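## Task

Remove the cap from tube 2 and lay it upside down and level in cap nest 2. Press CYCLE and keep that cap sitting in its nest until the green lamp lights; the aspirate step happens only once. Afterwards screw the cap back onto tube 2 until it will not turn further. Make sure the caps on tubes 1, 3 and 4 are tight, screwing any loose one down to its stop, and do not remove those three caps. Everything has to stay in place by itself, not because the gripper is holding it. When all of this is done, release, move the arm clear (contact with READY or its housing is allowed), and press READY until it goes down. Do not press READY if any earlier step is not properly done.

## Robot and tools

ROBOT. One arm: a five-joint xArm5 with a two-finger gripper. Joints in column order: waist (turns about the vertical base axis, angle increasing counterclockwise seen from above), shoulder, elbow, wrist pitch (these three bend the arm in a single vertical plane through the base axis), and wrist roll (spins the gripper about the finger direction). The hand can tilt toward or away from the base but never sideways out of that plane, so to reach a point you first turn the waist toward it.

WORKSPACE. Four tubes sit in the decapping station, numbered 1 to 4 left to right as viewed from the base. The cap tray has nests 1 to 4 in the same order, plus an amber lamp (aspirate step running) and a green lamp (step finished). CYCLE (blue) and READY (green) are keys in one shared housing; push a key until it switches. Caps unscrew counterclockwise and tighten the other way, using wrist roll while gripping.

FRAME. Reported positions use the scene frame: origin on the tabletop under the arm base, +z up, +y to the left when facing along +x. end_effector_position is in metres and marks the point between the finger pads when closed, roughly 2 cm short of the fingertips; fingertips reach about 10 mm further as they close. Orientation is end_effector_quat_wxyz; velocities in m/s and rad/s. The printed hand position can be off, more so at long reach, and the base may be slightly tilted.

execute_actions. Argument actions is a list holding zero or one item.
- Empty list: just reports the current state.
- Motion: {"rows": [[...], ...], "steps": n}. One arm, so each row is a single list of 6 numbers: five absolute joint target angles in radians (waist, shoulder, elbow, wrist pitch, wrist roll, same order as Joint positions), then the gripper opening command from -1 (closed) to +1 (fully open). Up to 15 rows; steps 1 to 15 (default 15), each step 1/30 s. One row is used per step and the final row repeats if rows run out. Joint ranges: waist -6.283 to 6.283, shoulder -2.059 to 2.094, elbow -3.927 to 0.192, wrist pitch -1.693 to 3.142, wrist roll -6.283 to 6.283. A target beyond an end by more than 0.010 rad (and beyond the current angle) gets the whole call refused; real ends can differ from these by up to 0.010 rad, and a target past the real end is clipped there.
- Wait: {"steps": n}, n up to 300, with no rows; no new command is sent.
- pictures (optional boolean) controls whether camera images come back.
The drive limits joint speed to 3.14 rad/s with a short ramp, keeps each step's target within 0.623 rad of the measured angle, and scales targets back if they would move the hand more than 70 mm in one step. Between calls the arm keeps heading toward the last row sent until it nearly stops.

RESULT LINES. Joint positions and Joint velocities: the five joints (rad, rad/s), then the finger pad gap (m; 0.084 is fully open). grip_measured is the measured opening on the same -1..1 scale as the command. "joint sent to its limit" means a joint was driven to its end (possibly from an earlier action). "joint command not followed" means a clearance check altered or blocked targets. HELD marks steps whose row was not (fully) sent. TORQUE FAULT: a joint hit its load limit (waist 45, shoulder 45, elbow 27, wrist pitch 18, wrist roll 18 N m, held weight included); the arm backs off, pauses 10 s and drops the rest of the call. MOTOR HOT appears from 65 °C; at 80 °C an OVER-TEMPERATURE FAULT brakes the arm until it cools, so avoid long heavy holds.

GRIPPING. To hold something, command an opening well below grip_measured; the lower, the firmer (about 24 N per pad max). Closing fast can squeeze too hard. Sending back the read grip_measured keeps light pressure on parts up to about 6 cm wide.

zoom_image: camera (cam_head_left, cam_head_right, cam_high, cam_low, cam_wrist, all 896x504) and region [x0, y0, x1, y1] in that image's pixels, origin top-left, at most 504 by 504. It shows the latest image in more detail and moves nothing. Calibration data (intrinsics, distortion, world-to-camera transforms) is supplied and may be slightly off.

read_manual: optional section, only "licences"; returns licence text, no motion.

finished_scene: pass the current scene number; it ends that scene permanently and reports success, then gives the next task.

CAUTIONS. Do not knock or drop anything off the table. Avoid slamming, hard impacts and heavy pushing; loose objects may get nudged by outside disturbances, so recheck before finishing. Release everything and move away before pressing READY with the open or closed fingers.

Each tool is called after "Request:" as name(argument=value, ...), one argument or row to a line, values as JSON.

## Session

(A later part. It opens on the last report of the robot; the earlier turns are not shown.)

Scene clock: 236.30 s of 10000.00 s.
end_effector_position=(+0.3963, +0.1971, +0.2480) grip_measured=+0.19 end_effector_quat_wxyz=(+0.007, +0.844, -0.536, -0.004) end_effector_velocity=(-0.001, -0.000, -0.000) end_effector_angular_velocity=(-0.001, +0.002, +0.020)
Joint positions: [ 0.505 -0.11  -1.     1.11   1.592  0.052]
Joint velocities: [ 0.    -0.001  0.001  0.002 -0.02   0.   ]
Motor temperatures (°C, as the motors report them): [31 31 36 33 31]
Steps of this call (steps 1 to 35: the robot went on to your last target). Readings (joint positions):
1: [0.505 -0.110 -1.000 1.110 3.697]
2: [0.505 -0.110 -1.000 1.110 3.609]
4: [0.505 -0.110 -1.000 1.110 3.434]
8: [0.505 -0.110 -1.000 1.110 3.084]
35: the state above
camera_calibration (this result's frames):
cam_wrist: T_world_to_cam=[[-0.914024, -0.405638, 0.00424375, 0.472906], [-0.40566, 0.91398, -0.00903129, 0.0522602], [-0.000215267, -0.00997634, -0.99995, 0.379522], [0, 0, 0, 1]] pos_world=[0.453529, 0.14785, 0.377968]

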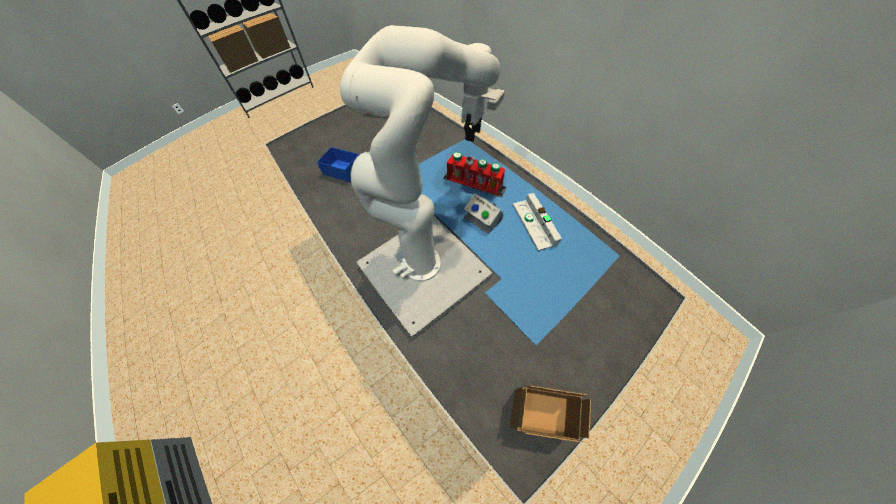

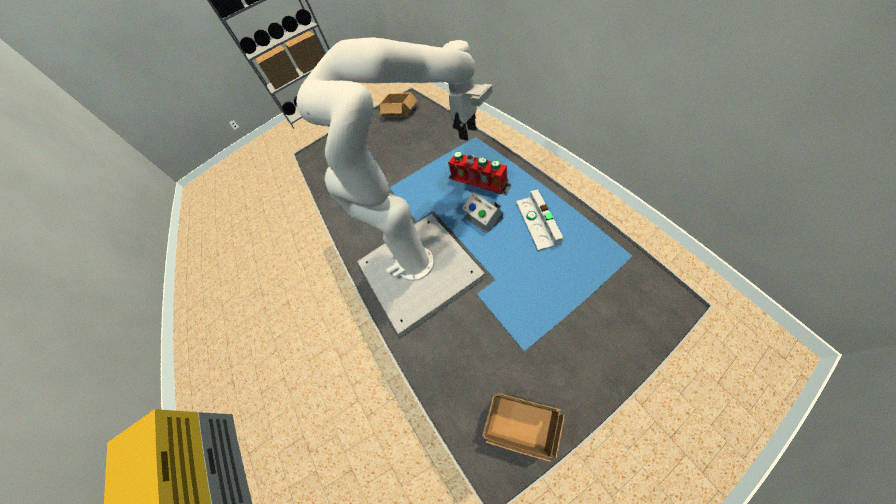

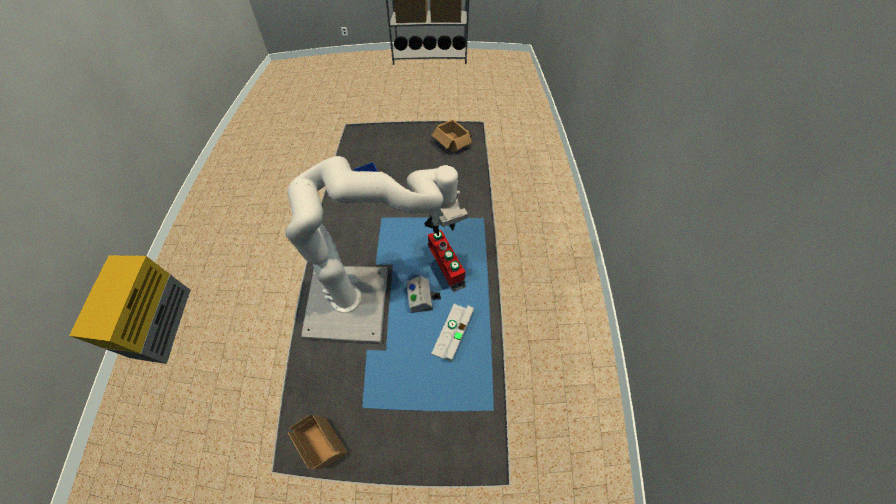

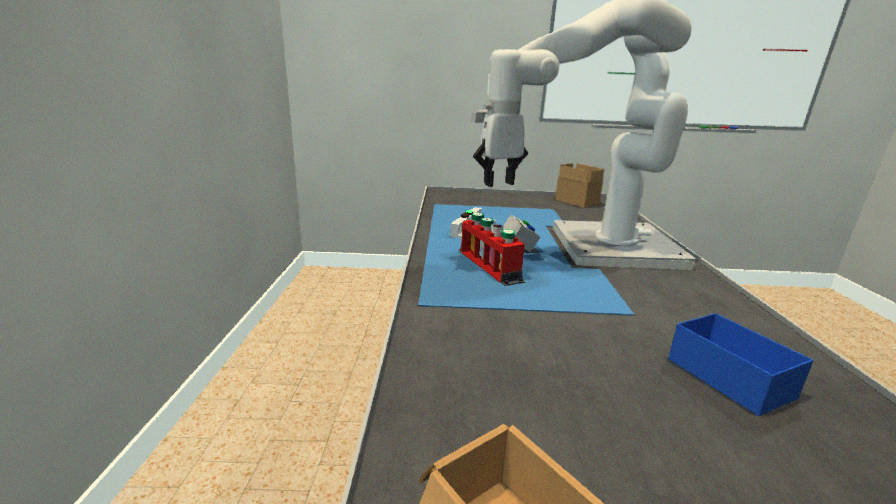

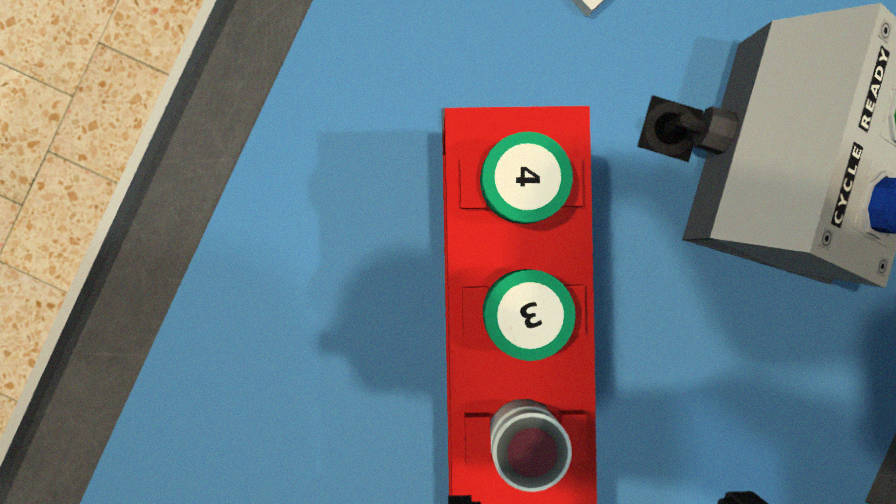

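Request:
execute_actions(
  actions=[
    {"rows":[[-0.176,-0.05,-0.89,0.94,-2.95,0.2]],"steps":15},
  ],
  pictures=false,
)

Request:
execute_actions(
  actions=[
    {"steps":45},
  ],
  pictures=false,
)

Request:
execute_actions(
  actions=[
    {"rows":[[-0.176,0.05,-0.84,0.79,-2.95,0.2],[-0.176,0.15,-0.815,0.665,-2.95,0.2],[-0.176,0.23,-0.797,0.567,-2.95,0.2]],"steps":15},
  ],
)

Scene clock: 244.50 s of 10000.00 s.
end_effector_position=(+0.4390, +0.0547, +0.2184) grip_measured=+0.19 end_effector_quat_wxyz=(+0.007, +0.859, -0.512, -0.004) end_effector_velocity=(+0.038, -0.334, -0.063) end_effector_angular_velocity=(+0.006, +0.004, +0.416)
Joint positions: [ 0.165 -0.079 -0.944  1.024  1.198  0.052]
Joint velocities: [-0.764  0.067  0.121 -0.186 -1.18  -0.   ]
Motor temperatures (°C, as the motors report them): [31 31 37 33 31]
Steps of this call (steps 1 to 30: the robot went on to your last target; steps 31 to 231: nothing new was sent; steps 232 to 246: all 15 steps of this action). Readings (joint positions):
232: [0.505 -0.110 -1.000 1.110 1.590]
233: [0.503 -0.110 -1.000 1.109 1.586]
235: [0.468 -0.107 -0.994 1.098 1.547]
239: [0.348 -0.095 -0.973 1.069 1.432]
246: the state above

Scene clock: 246.00 s of 10000.00 s.
end_effector_position=(+0.4293, -0.0941, +0.1911) grip_measured=+0.19 end_effector_quat_wxyz=(-0.005, +0.453, +0.891, -0.006) end_effector_velocity=(+0.001, -0.000, +0.000) end_effector_angular_velocity=(+0.037, +0.017, +2.612)
Joint positions: [-0.176 -0.05  -0.89   0.94  -2.42   0.052]
Joint velocities: [-0.     0.    -0.001 -0.001 -2.612 -0.   ]
Motor temperatures (°C, as the motors report them): [31 31 37 33 31]
Steps of this call (steps 1 to 45: the robot went on to your last target). Readings (joint positions):
1: [0.140 -0.077 -0.940 1.018 1.157]
2: [0.115 -0.075 -0.936 1.012 1.114]
4: [0.065 -0.071 -0.928 0.999 1.020]
8: [-0.029 -0.063 -0.913 0.976 0.787]
45: the state above

Scene clock: 246.50 s of 10000.00 s.
end_effector_position=(+0.4309, -0.0957, +0.0681) grip_measured=+0.19 end_effector_quat_wxyz=(-0.010, +0.211, +0.977, -0.005) end_effector_velocity=(-0.012, +0.002, -0.108) end_effector_angular_velocity=(+0.002, -0.008, +0.175)
Joint positions: [-0.176  0.212 -0.801  0.596 -2.935  0.052]
Joint velocities: [ 0.     0.242  0.081 -0.332 -0.174  0.   ]
Motor temperatures (°C, as the motors report them): [31 31 37 33 31]
Steps of this call (steps 1 to 15: all 15 steps of this action). Readings (joint positions):
1: [-0.176 -0.050 -0.890 0.940 -2.508]
2: [-0.176 -0.050 -0.890 0.939 -2.594]
4: [-0.176 -0.040 -0.887 0.920 -2.742]
8: [-0.176 0.066 -0.849 0.785 -2.851]
15: the state above
camera_calibration (this result's frames):
cam_wrist: T_world_to_cam=[[0.433203, 0.900932, -0.0256183, -0.0669469], [0.900652, -0.433793, -0.0254998, -0.358494], [-0.0340867, -0.0120266, -0.999347, 0.211071], [0, 0, 0, 1]] pos_world=[0.359074, -0.0926592, 0.200076]

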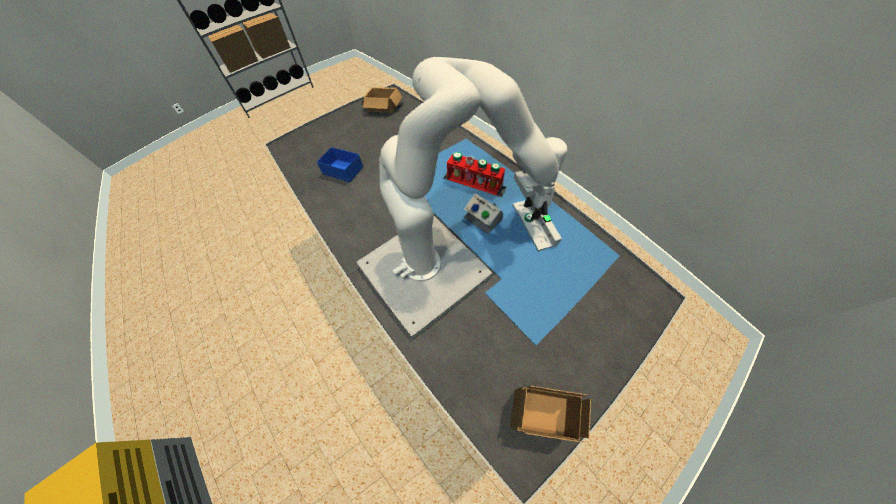

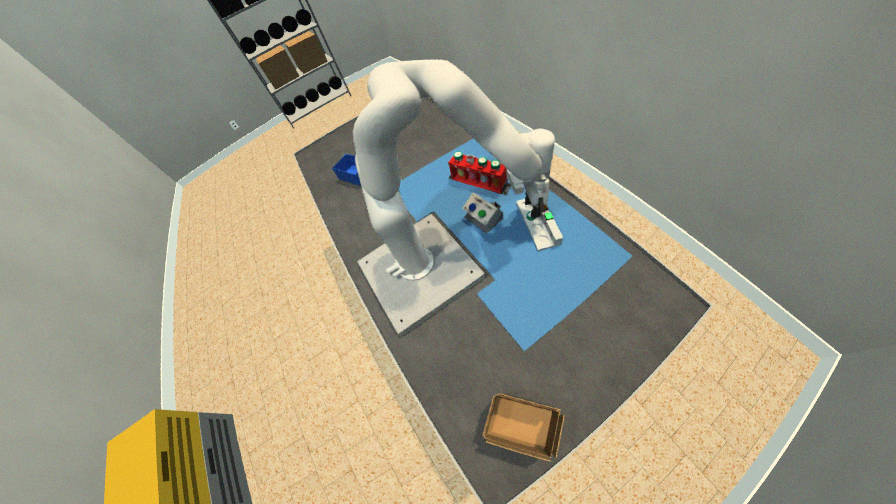

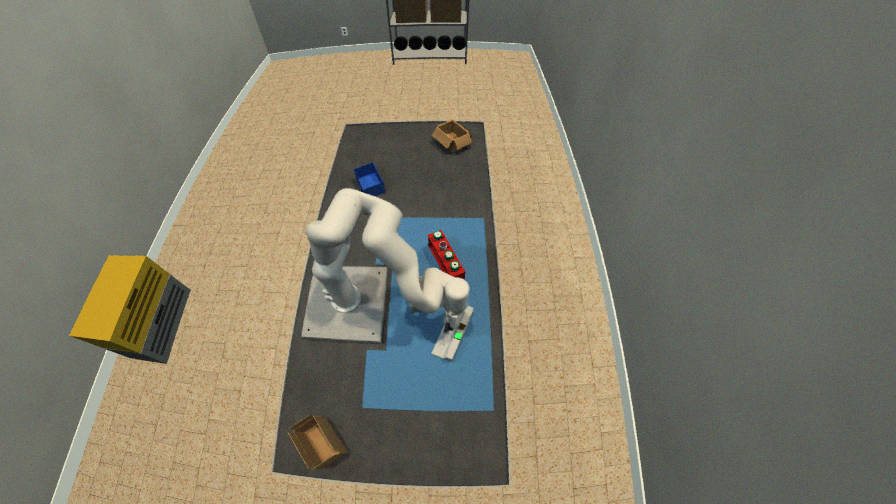

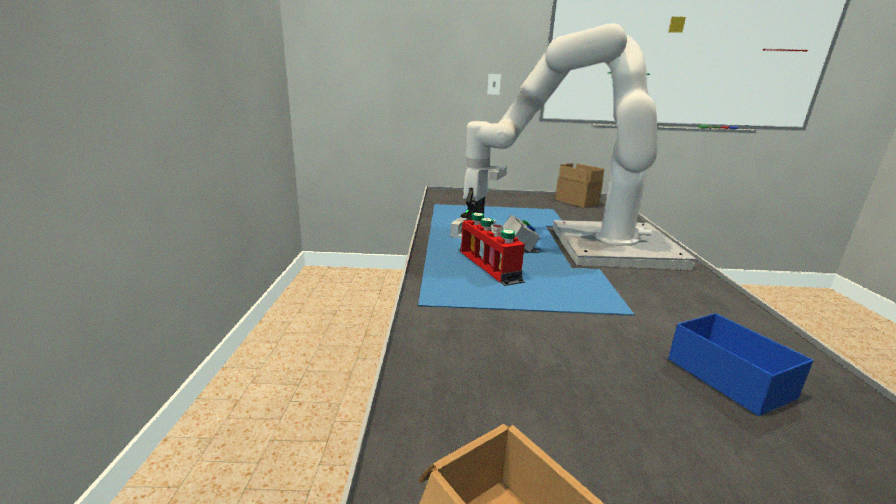

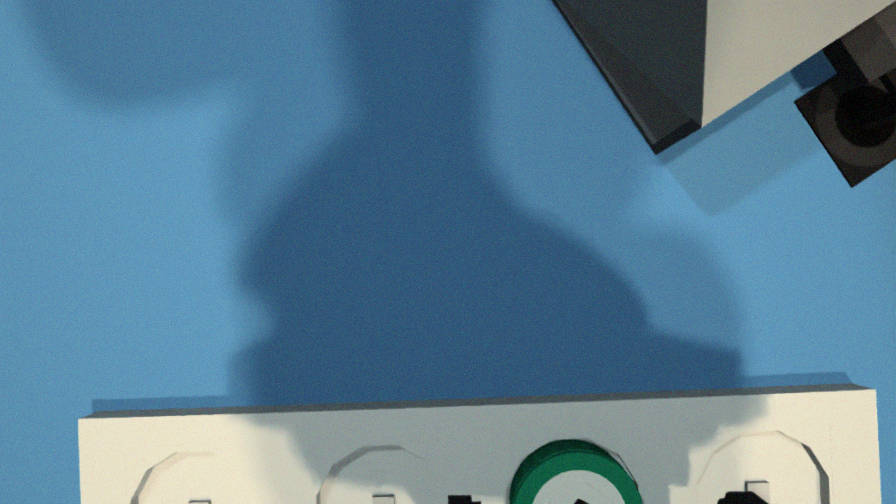

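Request:
execute_actions(
  actions=[
    {"rows":[[-0.176,0.27,-0.796,0.526,-2.95,0.2],[-0.176,0.298,-0.796,0.498,-2.95,0.2],[-0.176,0.298,-0.796,0.498,-2.95,0.2],[-0.176,0.298,-0.796,0.498,-2.95,0.2],[-0.176,0.298,-0.796,0.498,-2.95,0.2],[-0.176,0.298,-0.796,0.498,-2.95,-0.1],[-0.176,0.298,-0.796,0.498,-2.95,-0.1],[-0.176,0.298,-0.796,0.498,-2.95,-0.1],[-0.176,0.298,-0.796,0.498,-2.95,-0.3],[-0.176,0.298,-0.796,0.498,-2.95,-0.3],[-0.176,0.298,-0.796,0.498,-2.95,-0.3],[-0.176,0.298,-0.796,0.498,-2.95,-0.6],[-0.176,0.298,-0.796,0.498,-2.95,-0.6],[-0.176,0.298,-0.796,0.498,-2.95,-1]],"steps":15},
  ],
  pictures=false,
)

Request:
execute_actions(
  actions=[
    {"rows":[[-0.176,0.23,-0.797,0.567,-2.95,-1],[-0.176,0.23,-0.797,0.567,-2.95,-1],[-0.176,0.15,-0.815,0.665,-3.2,-1],[-0.176,0.05,-0.84,0.79,-3.5,-1],[-0.176,-0.05,-0.89,0.94,-3.8,-1],[-0.176,-0.1,-0.92,1.02,-4.2,-1],[-0.176,-0.1,-0.92,1.02,-4.7,-1],[-0.176,-0.1,-0.92,1.02,-5.2,-1],[0.1,-0.1,-0.92,1.02,-5.7,-1],[0.517,-0.05,-0.89,0.94,-6.15,-1]],"steps":15},
  ],
  pictures=false,
)

Request:
execute_actions(
  actions=[
    {"steps":40},
  ],
  pictures=false,
)

Request:
execute_actions(
  actions=[
    {"rows":[[0.517,-0.03,-0.88,0.91,-6.15,-1],[0.517,-0.01,-0.87,0.88,-6.15,-1],[0.517,0,-0.865,0.865,-6.15,-1],[0.517,0,-0.865,0.865,-6.15,-1],[0.517,0,-0.865,0.865,-6.15,-1],[0.517,0.01,-0.858,0.848,-6.15,-1]],"steps":15},
  ],
)

Request:
zoom_image(
  camera="cam_low",
  region=[440,170,560,290],
)

Request:
zoom_image(
  camera="cam_head_left",
  region=[430,120,520,200],
)

Scene clock: 259.43 s of 10000.00 s.
end_effector_position=(+0.4320, -0.0962, +0.0368) grip_measured=-0.26 end_effector_quat_wxyz=(-0.006, +0.204, +0.979, -0.005) end_effector_velocity=(+0.001, +0.000, -0.000) end_effector_angular_velocity=(-0.001, -0.004, +0.001)
Joint positions: [-0.176  0.296 -0.796  0.499 -2.95   0.033]
Joint velocities: [ 0.001  0.     0.001 -0.005  0.     0.   ]
Motor temperatures (°C, as the motors report them): [31 31 36 33 31]
Steps of this call (steps 1 to 30: the robot went on to your last target; steps 31 to 373: nothing new was sent; steps 374 to 388: all 15 steps of this action). Readings (joint positions):
374: [-0.176 0.230 -0.797 0.567 -2.950]
375: [-0.176 0.232 -0.797 0.564 -2.950]
377: [-0.176 0.252 -0.799 0.542 -2.950]
381: [-0.176 0.290 -0.794 0.509 -2.950]
388: the state above

Scene clock: 259.93 s of 10000.00 s.
end_effector_position=(+0.4447, -0.0468, +0.1259) grip_measured=-0.26 end_effector_quat_wxyz=(-0.008, -0.035, +0.999, -0.003) end_effector_velocity=(+0.005, +0.365, +0.050) end_effector_angular_velocity=(+0.035, +0.102, +1.629)
Joint positions: [-0.063  0.09  -0.847  0.759 -3.318  0.033]
Joint velocities: [ 0.815 -0.155 -0.007  0.253 -0.815 -0.   ]
Motor temperatures (°C, as the motors report them): [31 31 36 33 31]
Steps of this call (steps 1 to 15: all 15 steps of this action). Readings (joint positions):
1: [-0.176 0.296 -0.796 0.499 -2.950]
2: [-0.176 0.295 -0.796 0.502 -2.950]
4: [-0.176 0.272 -0.795 0.528 -2.953]
8: [-0.176 0.186 -0.810 0.632 -3.082]
15: the state above

Scene clock: 261.27 s of 10000.00 s.
end_effector_position=(+0.3917, +0.2005, +0.1896) grip_measured=-0.26 end_effector_quat_wxyz=(+0.003, +0.998, +0.069, -0.007) end_effector_velocity=(+0.000, +0.001, +0.001) end_effector_angular_velocity=(+0.030, +0.013, +2.008)
Joint positions: [ 0.517 -0.05  -0.89   0.94  -5.948  0.033]
Joint velocities: [ 0.002  0.001 -0.002  0.    -2.006 -0.   ]
Motor temperatures (°C, as the motors report them): [31 31 36 33 31]
Steps of this call (steps 1 to 40: the robot went on to your last target). Readings (joint positions):
1: [-0.037 0.084 -0.848 0.768 -3.346]
2: [-0.011 0.077 -0.850 0.776 -3.374]
4: [0.042 0.064 -0.855 0.792 -3.432]
8: [0.145 0.040 -0.862 0.824 -3.565]
40: the state above

Scene clock: 261.77 s of 10000.00 s.
end_effector_position=(+0.3939, +0.2019, +0.1585) grip_measured=-0.26 end_effector_quat_wxyz=(+0.002, +0.986, +0.169, -0.007) end_effector_velocity=(+0.002, +0.002, -0.003) end_effector_angular_velocity=(+0.005, -0.009, +0.009)
Joint positions: [ 0.517  0.009 -0.859  0.85  -6.149  0.033]
Joint velocities: [ 0.002  0.008  0.004 -0.022 -0.007 -0.   ]
Motor temperatures (°C, as the motors report them): [31 31 36 33 31]
Steps of this call (steps 1 to 15: all 15 steps of this action). Readings (joint positions):
1: [0.517 -0.050 -0.890 0.940 -6.008]
2: [0.517 -0.049 -0.890 0.939 -6.055]
4: [0.517 -0.039 -0.885 0.919 -6.108]
8: [0.517 -0.005 -0.866 0.874 -6.142]
15: the state above
camera_calibration (this result's frames):
cam_wrist: T_world_to_cam=[[0.311473, -0.950207, -0.00953211, 0.102383], [-0.950209, -0.311541, 0.00675422, 0.505538], [-0.00938756, 0.00695374, -0.999932, 0.290256], [0, 0, 0, 1]] pos_world=[0.451201, 0.252762, 0.287797]

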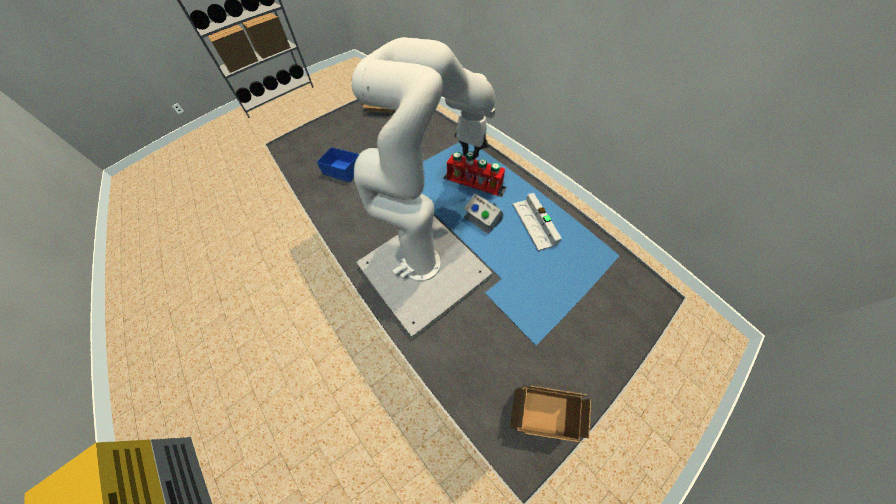

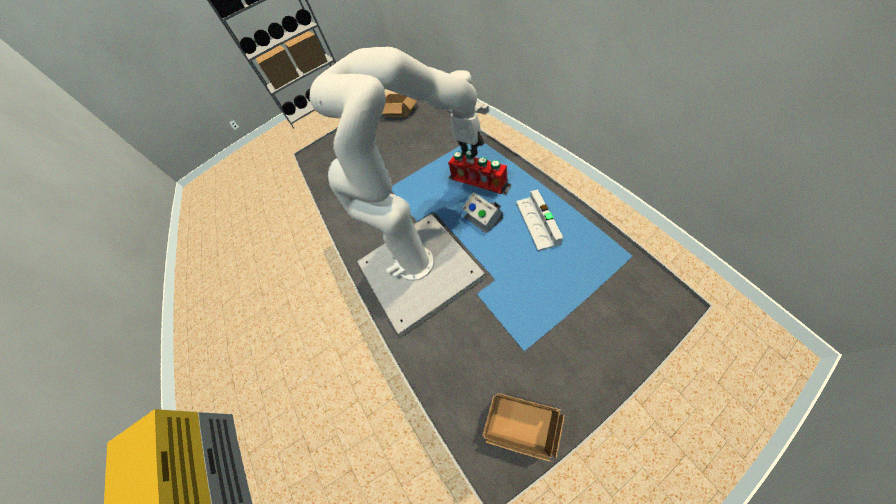

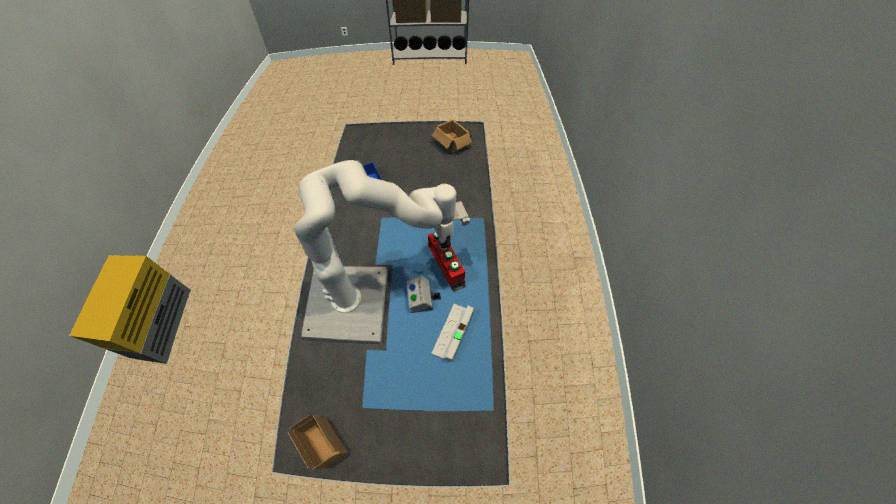

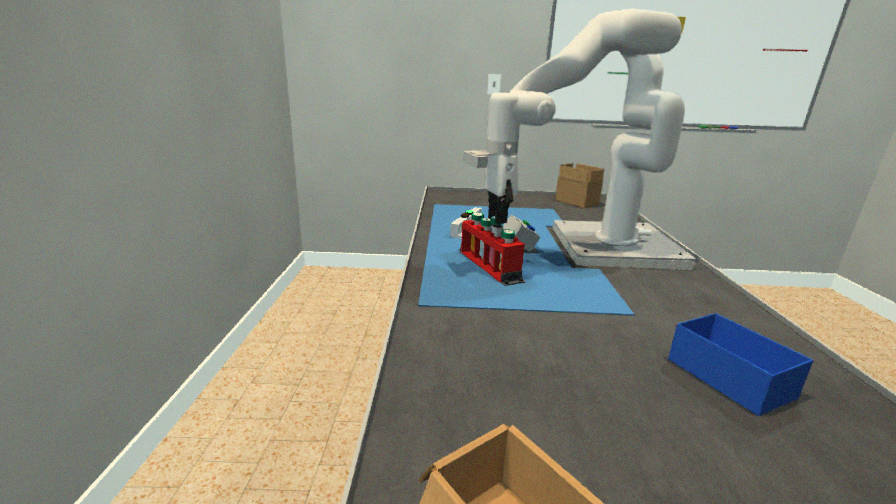

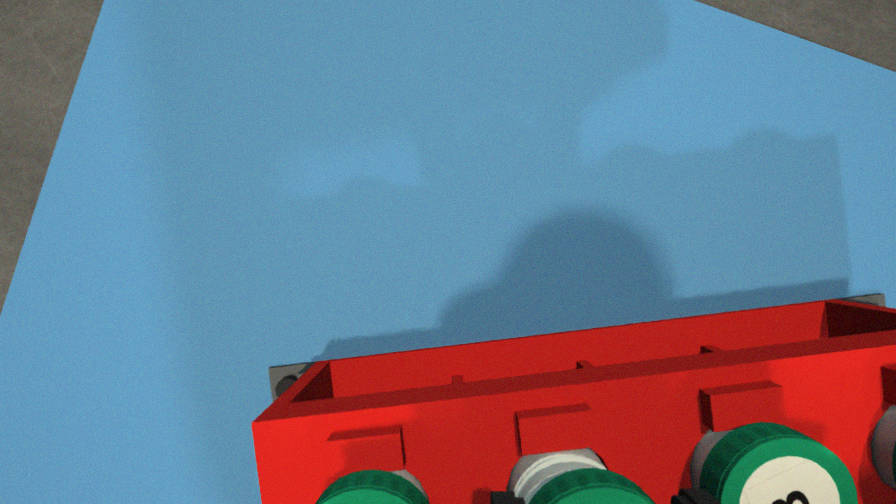

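Region (440, 170, 560, 290) of cam_low's 896x504 image, scaled by 4.200, with more detail than that image has.

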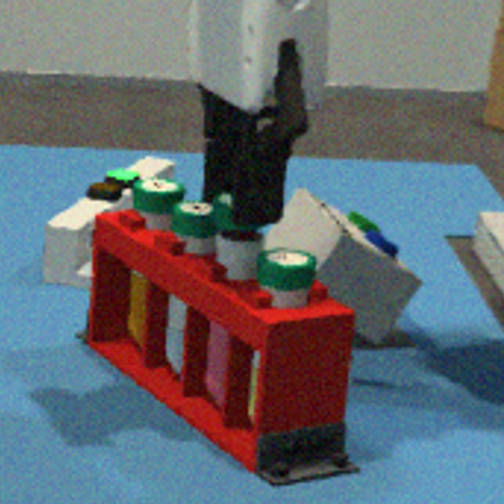

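Region (430, 120, 520, 200) of cam_head_left's 896x504 image, scaled by 5.600, with more detail than that image has.

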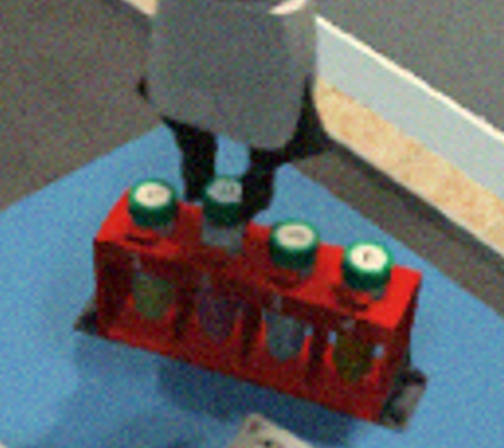

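Request:
execute_actions(
  actions=[
    {"rows":[[0.517,0.018,-0.855,0.837,-6.15,-1],[0.517,0.018,-0.855,0.837,-6.15,-1],[0.517,0.026,-0.852,0.826,-6.15,-1],[0.517,0.026,-0.852,0.826,-6.15,-1],[0.517,0.032,-0.85,0.818,-6.15,-1],[0.517,0.032,-0.85,0.818,-6.15,-1],[0.517,0.038,-0.848,0.81,-6.15,-1]],"steps":15},
  ],
  pictures=false,
)

Request:
execute_actions(
  actions=[
    {"rows":[[0.517,0.04,-0.847,0.807,-1.55,-1]],"steps":15},
  ],
  pictures=false,
)

Request:
execute_actions(
  actions=[
    {"steps":50},
  ],
)

Request:
zoom_image(
  camera="cam_low",
  region=[440,170,560,290],
)

Scene clock: 266.73 s of 10000.00 s.
end_effector_position=(+0.3959, +0.2030, +0.1462) grip_measured=-0.25 end_effector_quat_wxyz=(+0.002, +0.986, +0.169, -0.006) end_effector_velocity=(-0.001, +0.001, -0.006) end_effector_angular_velocity=(-0.001, +0.003, +0.003)
Joint positions: [ 0.517  0.036 -0.85   0.81  -6.15   0.033]
Joint velocities: [ 0.002  0.012  0.006 -0.015 -0.001  0.   ]
Motor temperatures (°C, as the motors report them): [31 31 36 33 31]
Steps of this call (steps 1 to 15: the robot went on to your last target; steps 16 to 134: nothing new was sent; steps 135 to 149: all 15 steps of this action). Readings (joint positions):
135: [0.517 0.010 -0.858 0.848 -6.150]
136: [0.517 0.011 -0.858 0.847 -6.150]
138: [0.517 0.014 -0.857 0.841 -6.150]
142: [0.517 0.027 -0.852 0.825 -6.150]
149: the state above

Scene clock: 267.23 s of 10000.00 s.
end_effector_position=(+0.3946, +0.2020, +0.1430) grip_measured=-0.26 end_effector_quat_wxyz=(+0.006, +0.954, -0.299, -0.006) end_effector_velocity=(+0.006, -0.006, +0.002) end_effector_angular_velocity=(-0.037, -0.025, -2.627)
Joint positions: [ 0.517  0.041 -0.847  0.807 -5.203  0.033]
Joint velocities: [-0.019 -0.    -0.004 -0.002  2.609 -0.003]
Motor temperatures (°C, as the motors report them): [31 31 36 33 31]
Steps of this call (steps 1 to 15: all 15 steps of this action). Readings (joint positions):
1: [0.517 0.036 -0.850 0.810 -6.150]
2: [0.517 0.037 -0.850 0.810 -6.146]
4: [0.518 0.038 -0.848 0.810 -6.103]
8: [0.518 0.040 -0.846 0.809 -5.826]
15: the state above

Scene clock: 268.90 s of 10000.00 s.
end_effector_position=(+0.3945, +0.2022, +0.1430) grip_measured=-0.26 end_effector_quat_wxyz=(-0.004, +0.529, +0.849, -0.007) end_effector_velocity=(+0.000, -0.000, +0.000) end_effector_angular_velocity=(-0.001, +0.001, -0.038)
Joint positions: [ 0.517  0.04  -0.847  0.807 -1.554  0.033]
Joint velocities: [-0.001 -0.    -0.001  0.002  0.037 -0.   ]
Motor temperatures (°C, as the motors report them): [31 31 36 33 31]
Steps of this call (steps 1 to 50: the robot went on to your last target). Readings (joint positions):
1: [0.516 0.041 -0.847 0.807 -5.116]
2: [0.516 0.041 -0.846 0.807 -5.028]
4: [0.516 0.041 -0.846 0.807 -4.853]
8: [0.516 0.041 -0.846 0.808 -4.503]
50: the state above
camera_calibration (this result's frames):
cam_wrist: T_world_to_cam=[[0.907082, 0.420002, -0.0282809, -0.406976], [0.419946, -0.907512, -0.00820805, 0.0884354], [-0.0291127, -0.00443106, -0.999566, 0.284861], [0, 0, 0, 1]] pos_world=[0.340315, 0.252449, 0.273954]

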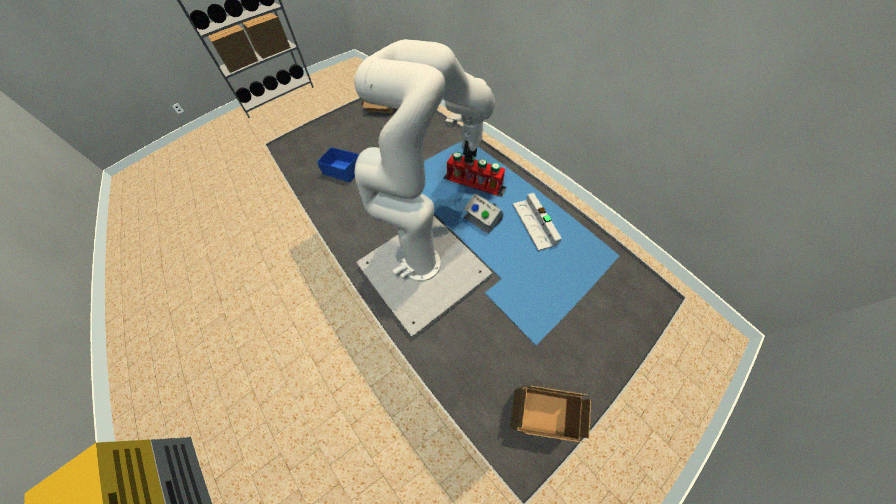

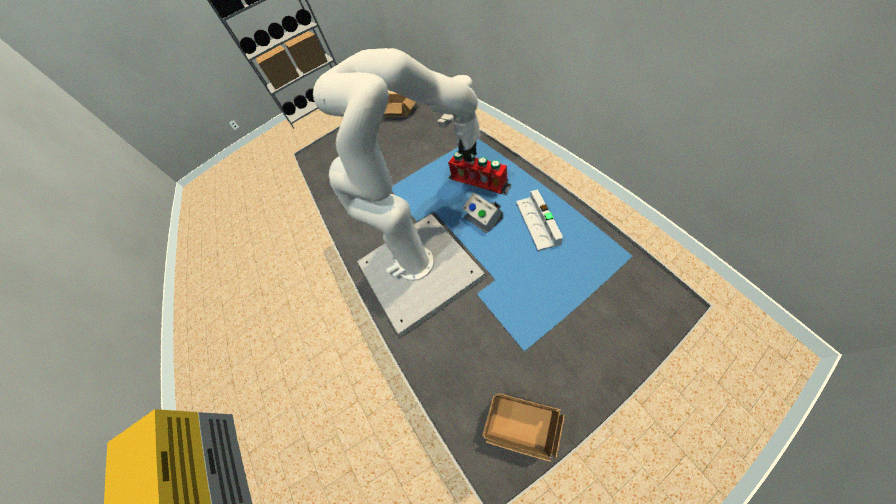

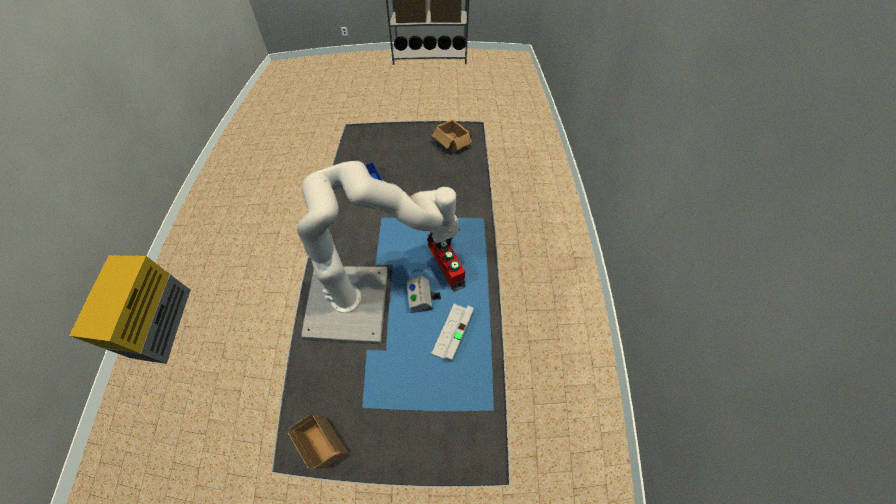

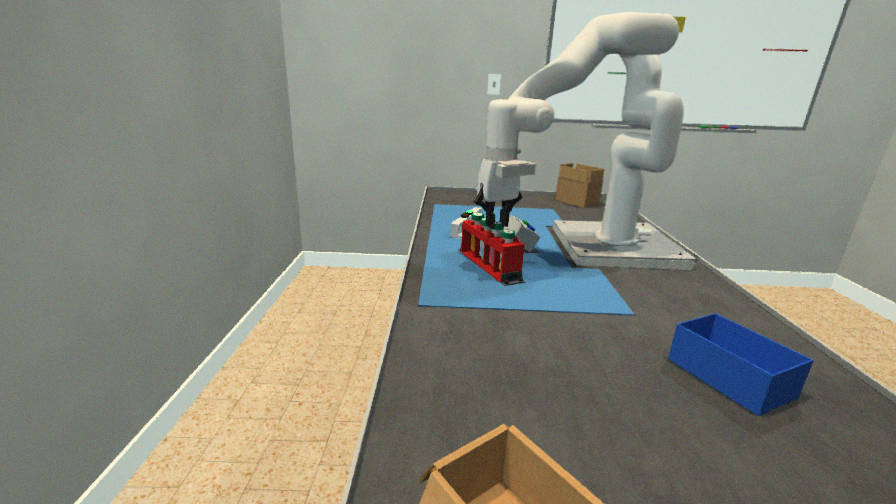

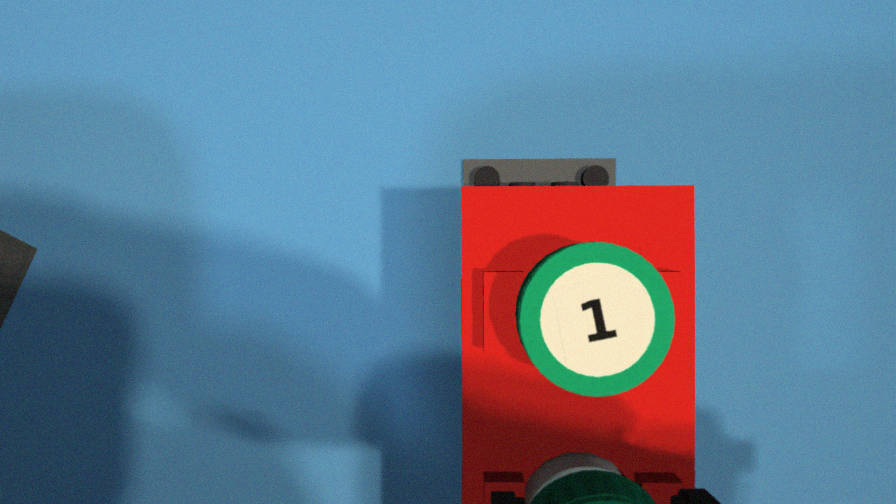

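Region (440, 170, 560, 290) of cam_low's 896x504 image, scaled by 4.200, with more detail than that image has.

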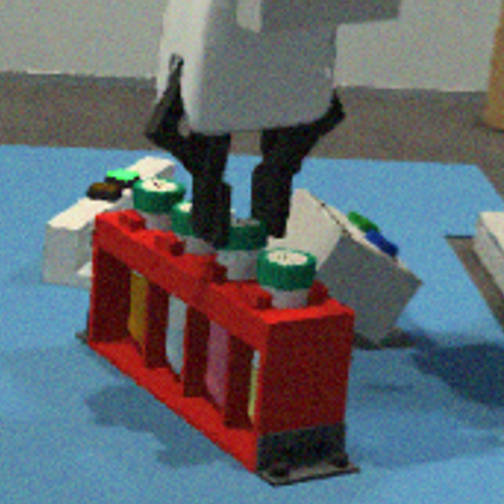

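No wobble now. Continue turning while lowering slightly.

Request:
execute_actions(
  actions=[
    {"rows":[[0.517,0.046,-0.845,0.799,4.73,-1]],"steps":15},
  ],
  pictures=false,
)

Request:
execute_actions(
  actions=[
    {"steps":30},
  ],
  pictures=false,
)

Request:
execute_actions(
  actions=[
    {"rows":[[0.517,0.052,-0.843,0.791,4.73,-1]],"steps":15},
  ],
  pictures=false,
)

Request:
execute_actions(
  actions=[
    {"steps":15},
  ],
  pictures=false,
)

Request:
execute_actions(
  actions=[
    {"rows":[[0.517,0.052,-0.843,0.791,4.73,0.2],[0.517,0.052,-0.843,0.791,4.73,0.2],[0.517,0.052,-0.843,0.791,4.73,0.2],[0.517,0.052,-0.843,0.791,4.73,0.2],[0.517,0.052,-0.843,0.791,4.73,0.2],[0.517,-0.11,-1.0,1.11,4.73,0.2]],"steps":15},
  ],
  pictures=false,
)

Request:
execute_actions(
  actions=[
    {"steps":10},
  ],
)

Scene clock: 274.73 s of 10000.00 s.
end_effector_position=(+0.3944, +0.2027, +0.1407) grip_measured=-0.26 end_effector_quat_wxyz=(-0.001, +0.858, +0.513, -0.008) end_effector_velocity=(-0.001, -0.000, -0.001) end_effector_angular_velocity=(-0.039, -0.018, -2.609)
Joint positions: [ 0.518  0.045 -0.845  0.8   -0.603  0.033]
Joint velocities: [ 0.    -0.     0.002 -0.002  2.61   0.   ]
Motor temperatures (°C, as the motors report them): [31 31 37 33 31]
Steps of this call (steps 1 to 30: the robot went on to your last target; steps 31 to 160: nothing new was sent; steps 161 to 175: all 15 steps of this action). Readings (joint positions):
161: [0.517 0.040 -0.847 0.807 -1.550]
162: [0.517 0.040 -0.847 0.807 -1.546]
164: [0.517 0.040 -0.847 0.807 -1.503]
168: [0.518 0.042 -0.846 0.804 -1.226]
175: the state above

Scene clock: 275.73 s of 10000.00 s.
end_effector_position=(+0.3942, +0.2018, +0.1399) grip_measured=-0.26 end_effector_quat_wxyz=(+0.009, +0.714, -0.700, -0.003) end_effector_velocity=(-0.004, +0.002, -0.002) end_effector_angular_velocity=(-0.047, -0.014, -2.604)
Joint positions: [ 0.517  0.046 -0.844  0.8    2.024  0.033]
Joint velocities: [0.008 0.001 0.004 0.004 2.612 0.   ]
Motor temperatures (°C, as the motors report them): [31 31 37 33 31]
Steps of this call (steps 1 to 30: the robot went on to your last target). Readings (joint positions):
1: [0.518 0.045 -0.845 0.800 -0.515]
2: [0.518 0.046 -0.845 0.800 -0.428]
4: [0.518 0.046 -0.845 0.800 -0.253]
8: [0.518 0.046 -0.845 0.799 0.098]
30: the state above

Scene clock: 276.23 s of 10000.00 s.
end_effector_position=(+0.3958, +0.2035, +0.1382) grip_measured=-0.26 end_effector_quat_wxyz=(-0.006, -0.139, +0.990, -0.002) end_effector_velocity=(-0.001, -0.004, -0.004) end_effector_angular_velocity=(-0.035, -0.005, -2.620)
Joint positions: [ 0.518  0.053 -0.844  0.789  3.338  0.033]
Joint velocities: [-0.007  0.005  0.004  0.001  2.613 -0.   ]
Motor temperatures (°C, as the motors report them): [31 31 37 33 31]
Steps of this call (steps 1 to 15: all 15 steps of this action). Readings (joint positions):
1: [0.517 0.046 -0.844 0.800 2.112]
2: [0.517 0.046 -0.844 0.800 2.199]
4: [0.518 0.047 -0.844 0.799 2.375]
8: [0.519 0.049 -0.843 0.795 2.725]
15: the state above

Scene clock: 276.73 s of 10000.00 s.
end_effector_position=(+0.3950, +0.2014, +0.1376) grip_measured=-0.26 end_effector_quat_wxyz=(-0.005, +0.472, +0.882, -0.007) end_effector_velocity=(-0.003, -0.001, -0.002) end_effector_angular_velocity=(-0.027, -0.006, -1.557)
Joint positions: [ 0.515  0.052 -0.842  0.792  4.596  0.033]
Joint velocities: [ 0.001 -0.001  0.004  0.003  1.559  0.   ]
Motor temperatures (°C, as the motors report them): [31 31 37 33 31]
Steps of this call (steps 1 to 15: the robot went on to your last target). Readings (joint positions):
1: [0.518 0.053 -0.844 0.789 3.425]
2: [0.518 0.053 -0.844 0.789 3.513]
4: [0.517 0.053 -0.844 0.789 3.688]
8: [0.516 0.052 -0.843 0.790 4.039]
15: the state above

Scene clock: 277.23 s of 10000.00 s.
end_effector_position=(+0.3987, +0.2041, +0.2267) grip_measured=+0.19 end_effector_quat_wxyz=(-0.002, +0.528, +0.849, -0.003) end_effector_velocity=(-0.027, -0.012, +0.268) end_effector_angular_velocity=(+0.001, -0.001, -0.011)
Joint positions: [ 0.517 -0.078 -0.97   1.039  4.728  0.052]
Joint velocities: [ 0.004 -0.394 -0.365  0.758  0.015  0.   ]
Motor temperatures (°C, as the motors report them): [31 31 37 33 31]
Steps of this call (steps 1 to 15: all 15 steps of this action). Readings (joint positions):
1: [0.515 0.052 -0.842 0.792 4.640]
2: [0.515 0.052 -0.842 0.792 4.671]
4: [0.515 0.052 -0.845 0.790 4.704]
8: [0.516 0.045 -0.851 0.808 4.724]
15: the state above

Scene clock: 277.57 s of 10000.00 s.
end_effector_position=(+0.3936, +0.2016, +0.2466) grip_measured=+0.19 end_effector_quat_wxyz=(-0.005, +0.529, +0.849, -0.008) end_effector_velocity=(+0.001, +0.001, +0.008) end_effector_angular_velocity=(+0.003, -0.006, -0.000)
Joint positions: [ 0.517 -0.108 -0.998  1.109  4.73   0.052]
Joint velocities: [ 0.001 -0.01  -0.012  0.015  0.001  0.   ]
Motor temperatures (°C, as the motors report them): [31 31 37 33 31]
Steps of this call (steps 1 to 10: the robot went on to your last target). Readings (joint positions):
1: [0.517 -0.089 -0.981 1.061 4.729]
2: [0.517 -0.097 -0.988 1.077 4.729]
4: [0.517 -0.105 -0.995 1.095 4.730]
8: [0.517 -0.108 -0.997 1.107 4.730]
10: the state above
camera_calibration (this result's frames):
cam_wrist: T_world_to_cam=[[0.907213, 0.419628, -0.0296075, -0.402617], [0.419579, -0.907682, -0.00814761, 0.0893204], [-0.0302932, -0.00503107, -0.999528, 0.388931], [0, 0, 0, 1]] pos_world=[0.339564, 0.251981, 0.377555]

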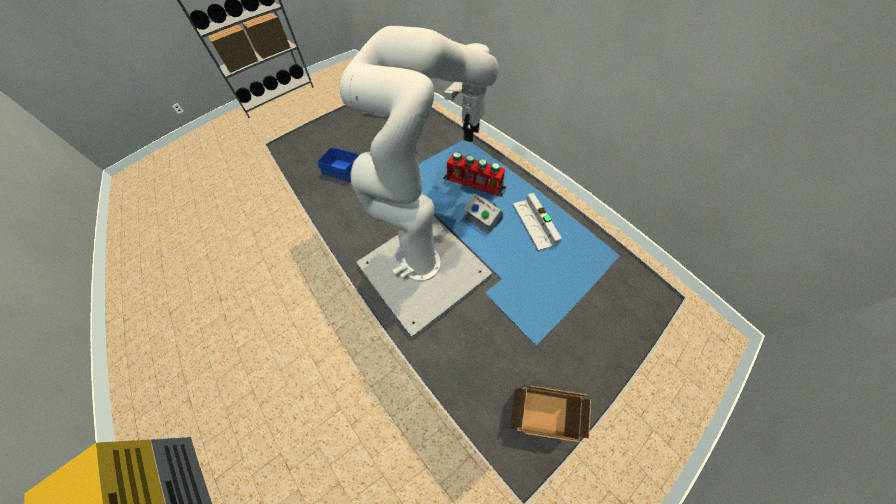

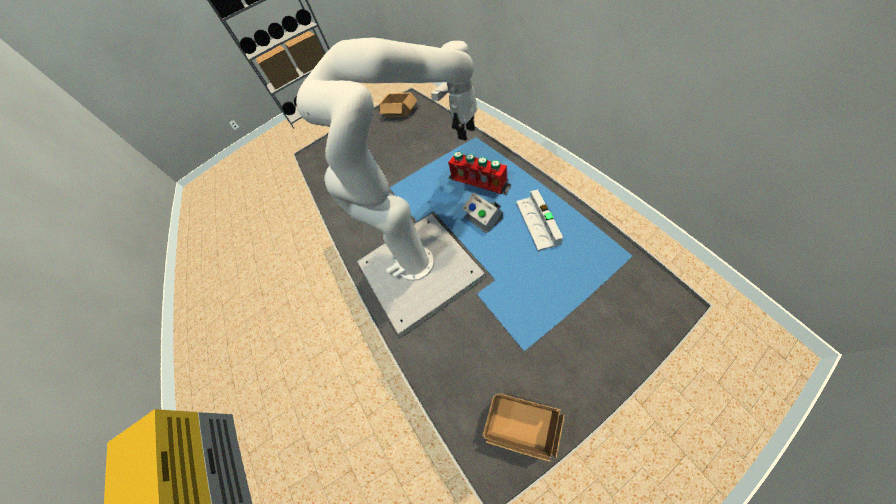

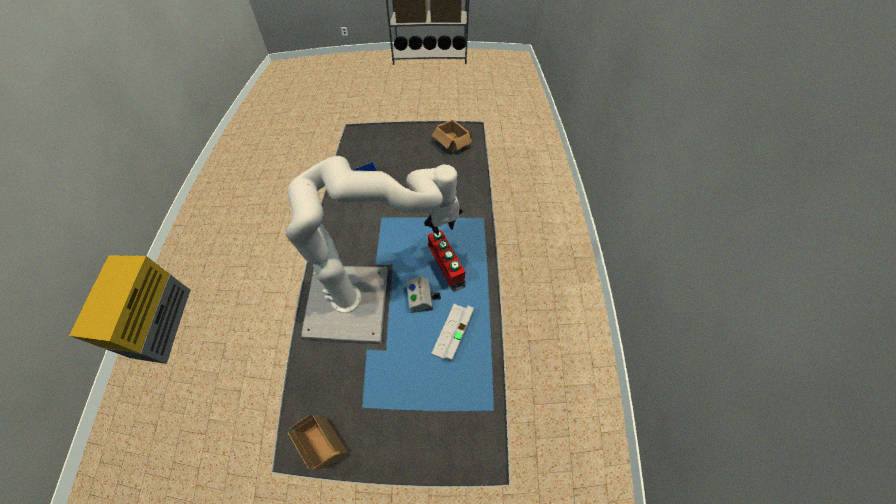

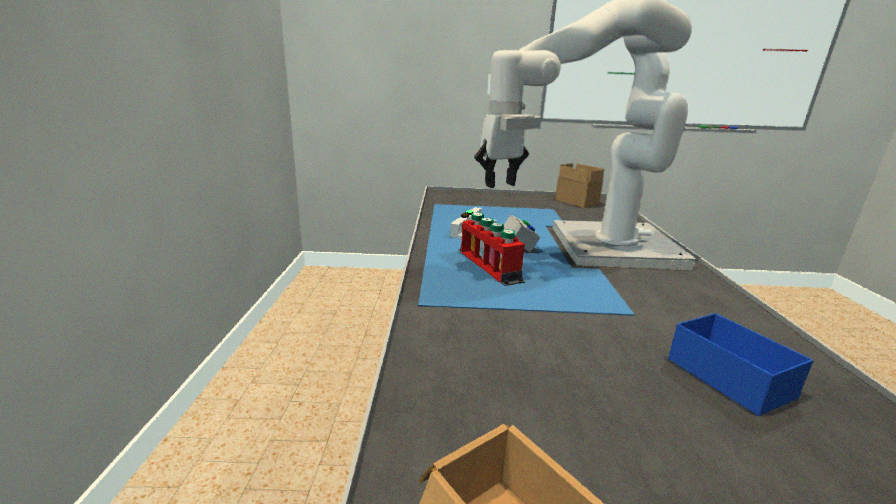

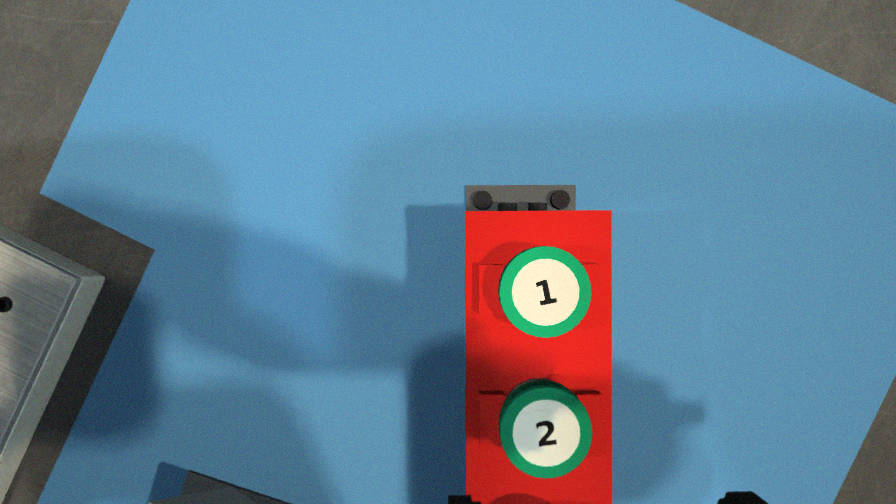

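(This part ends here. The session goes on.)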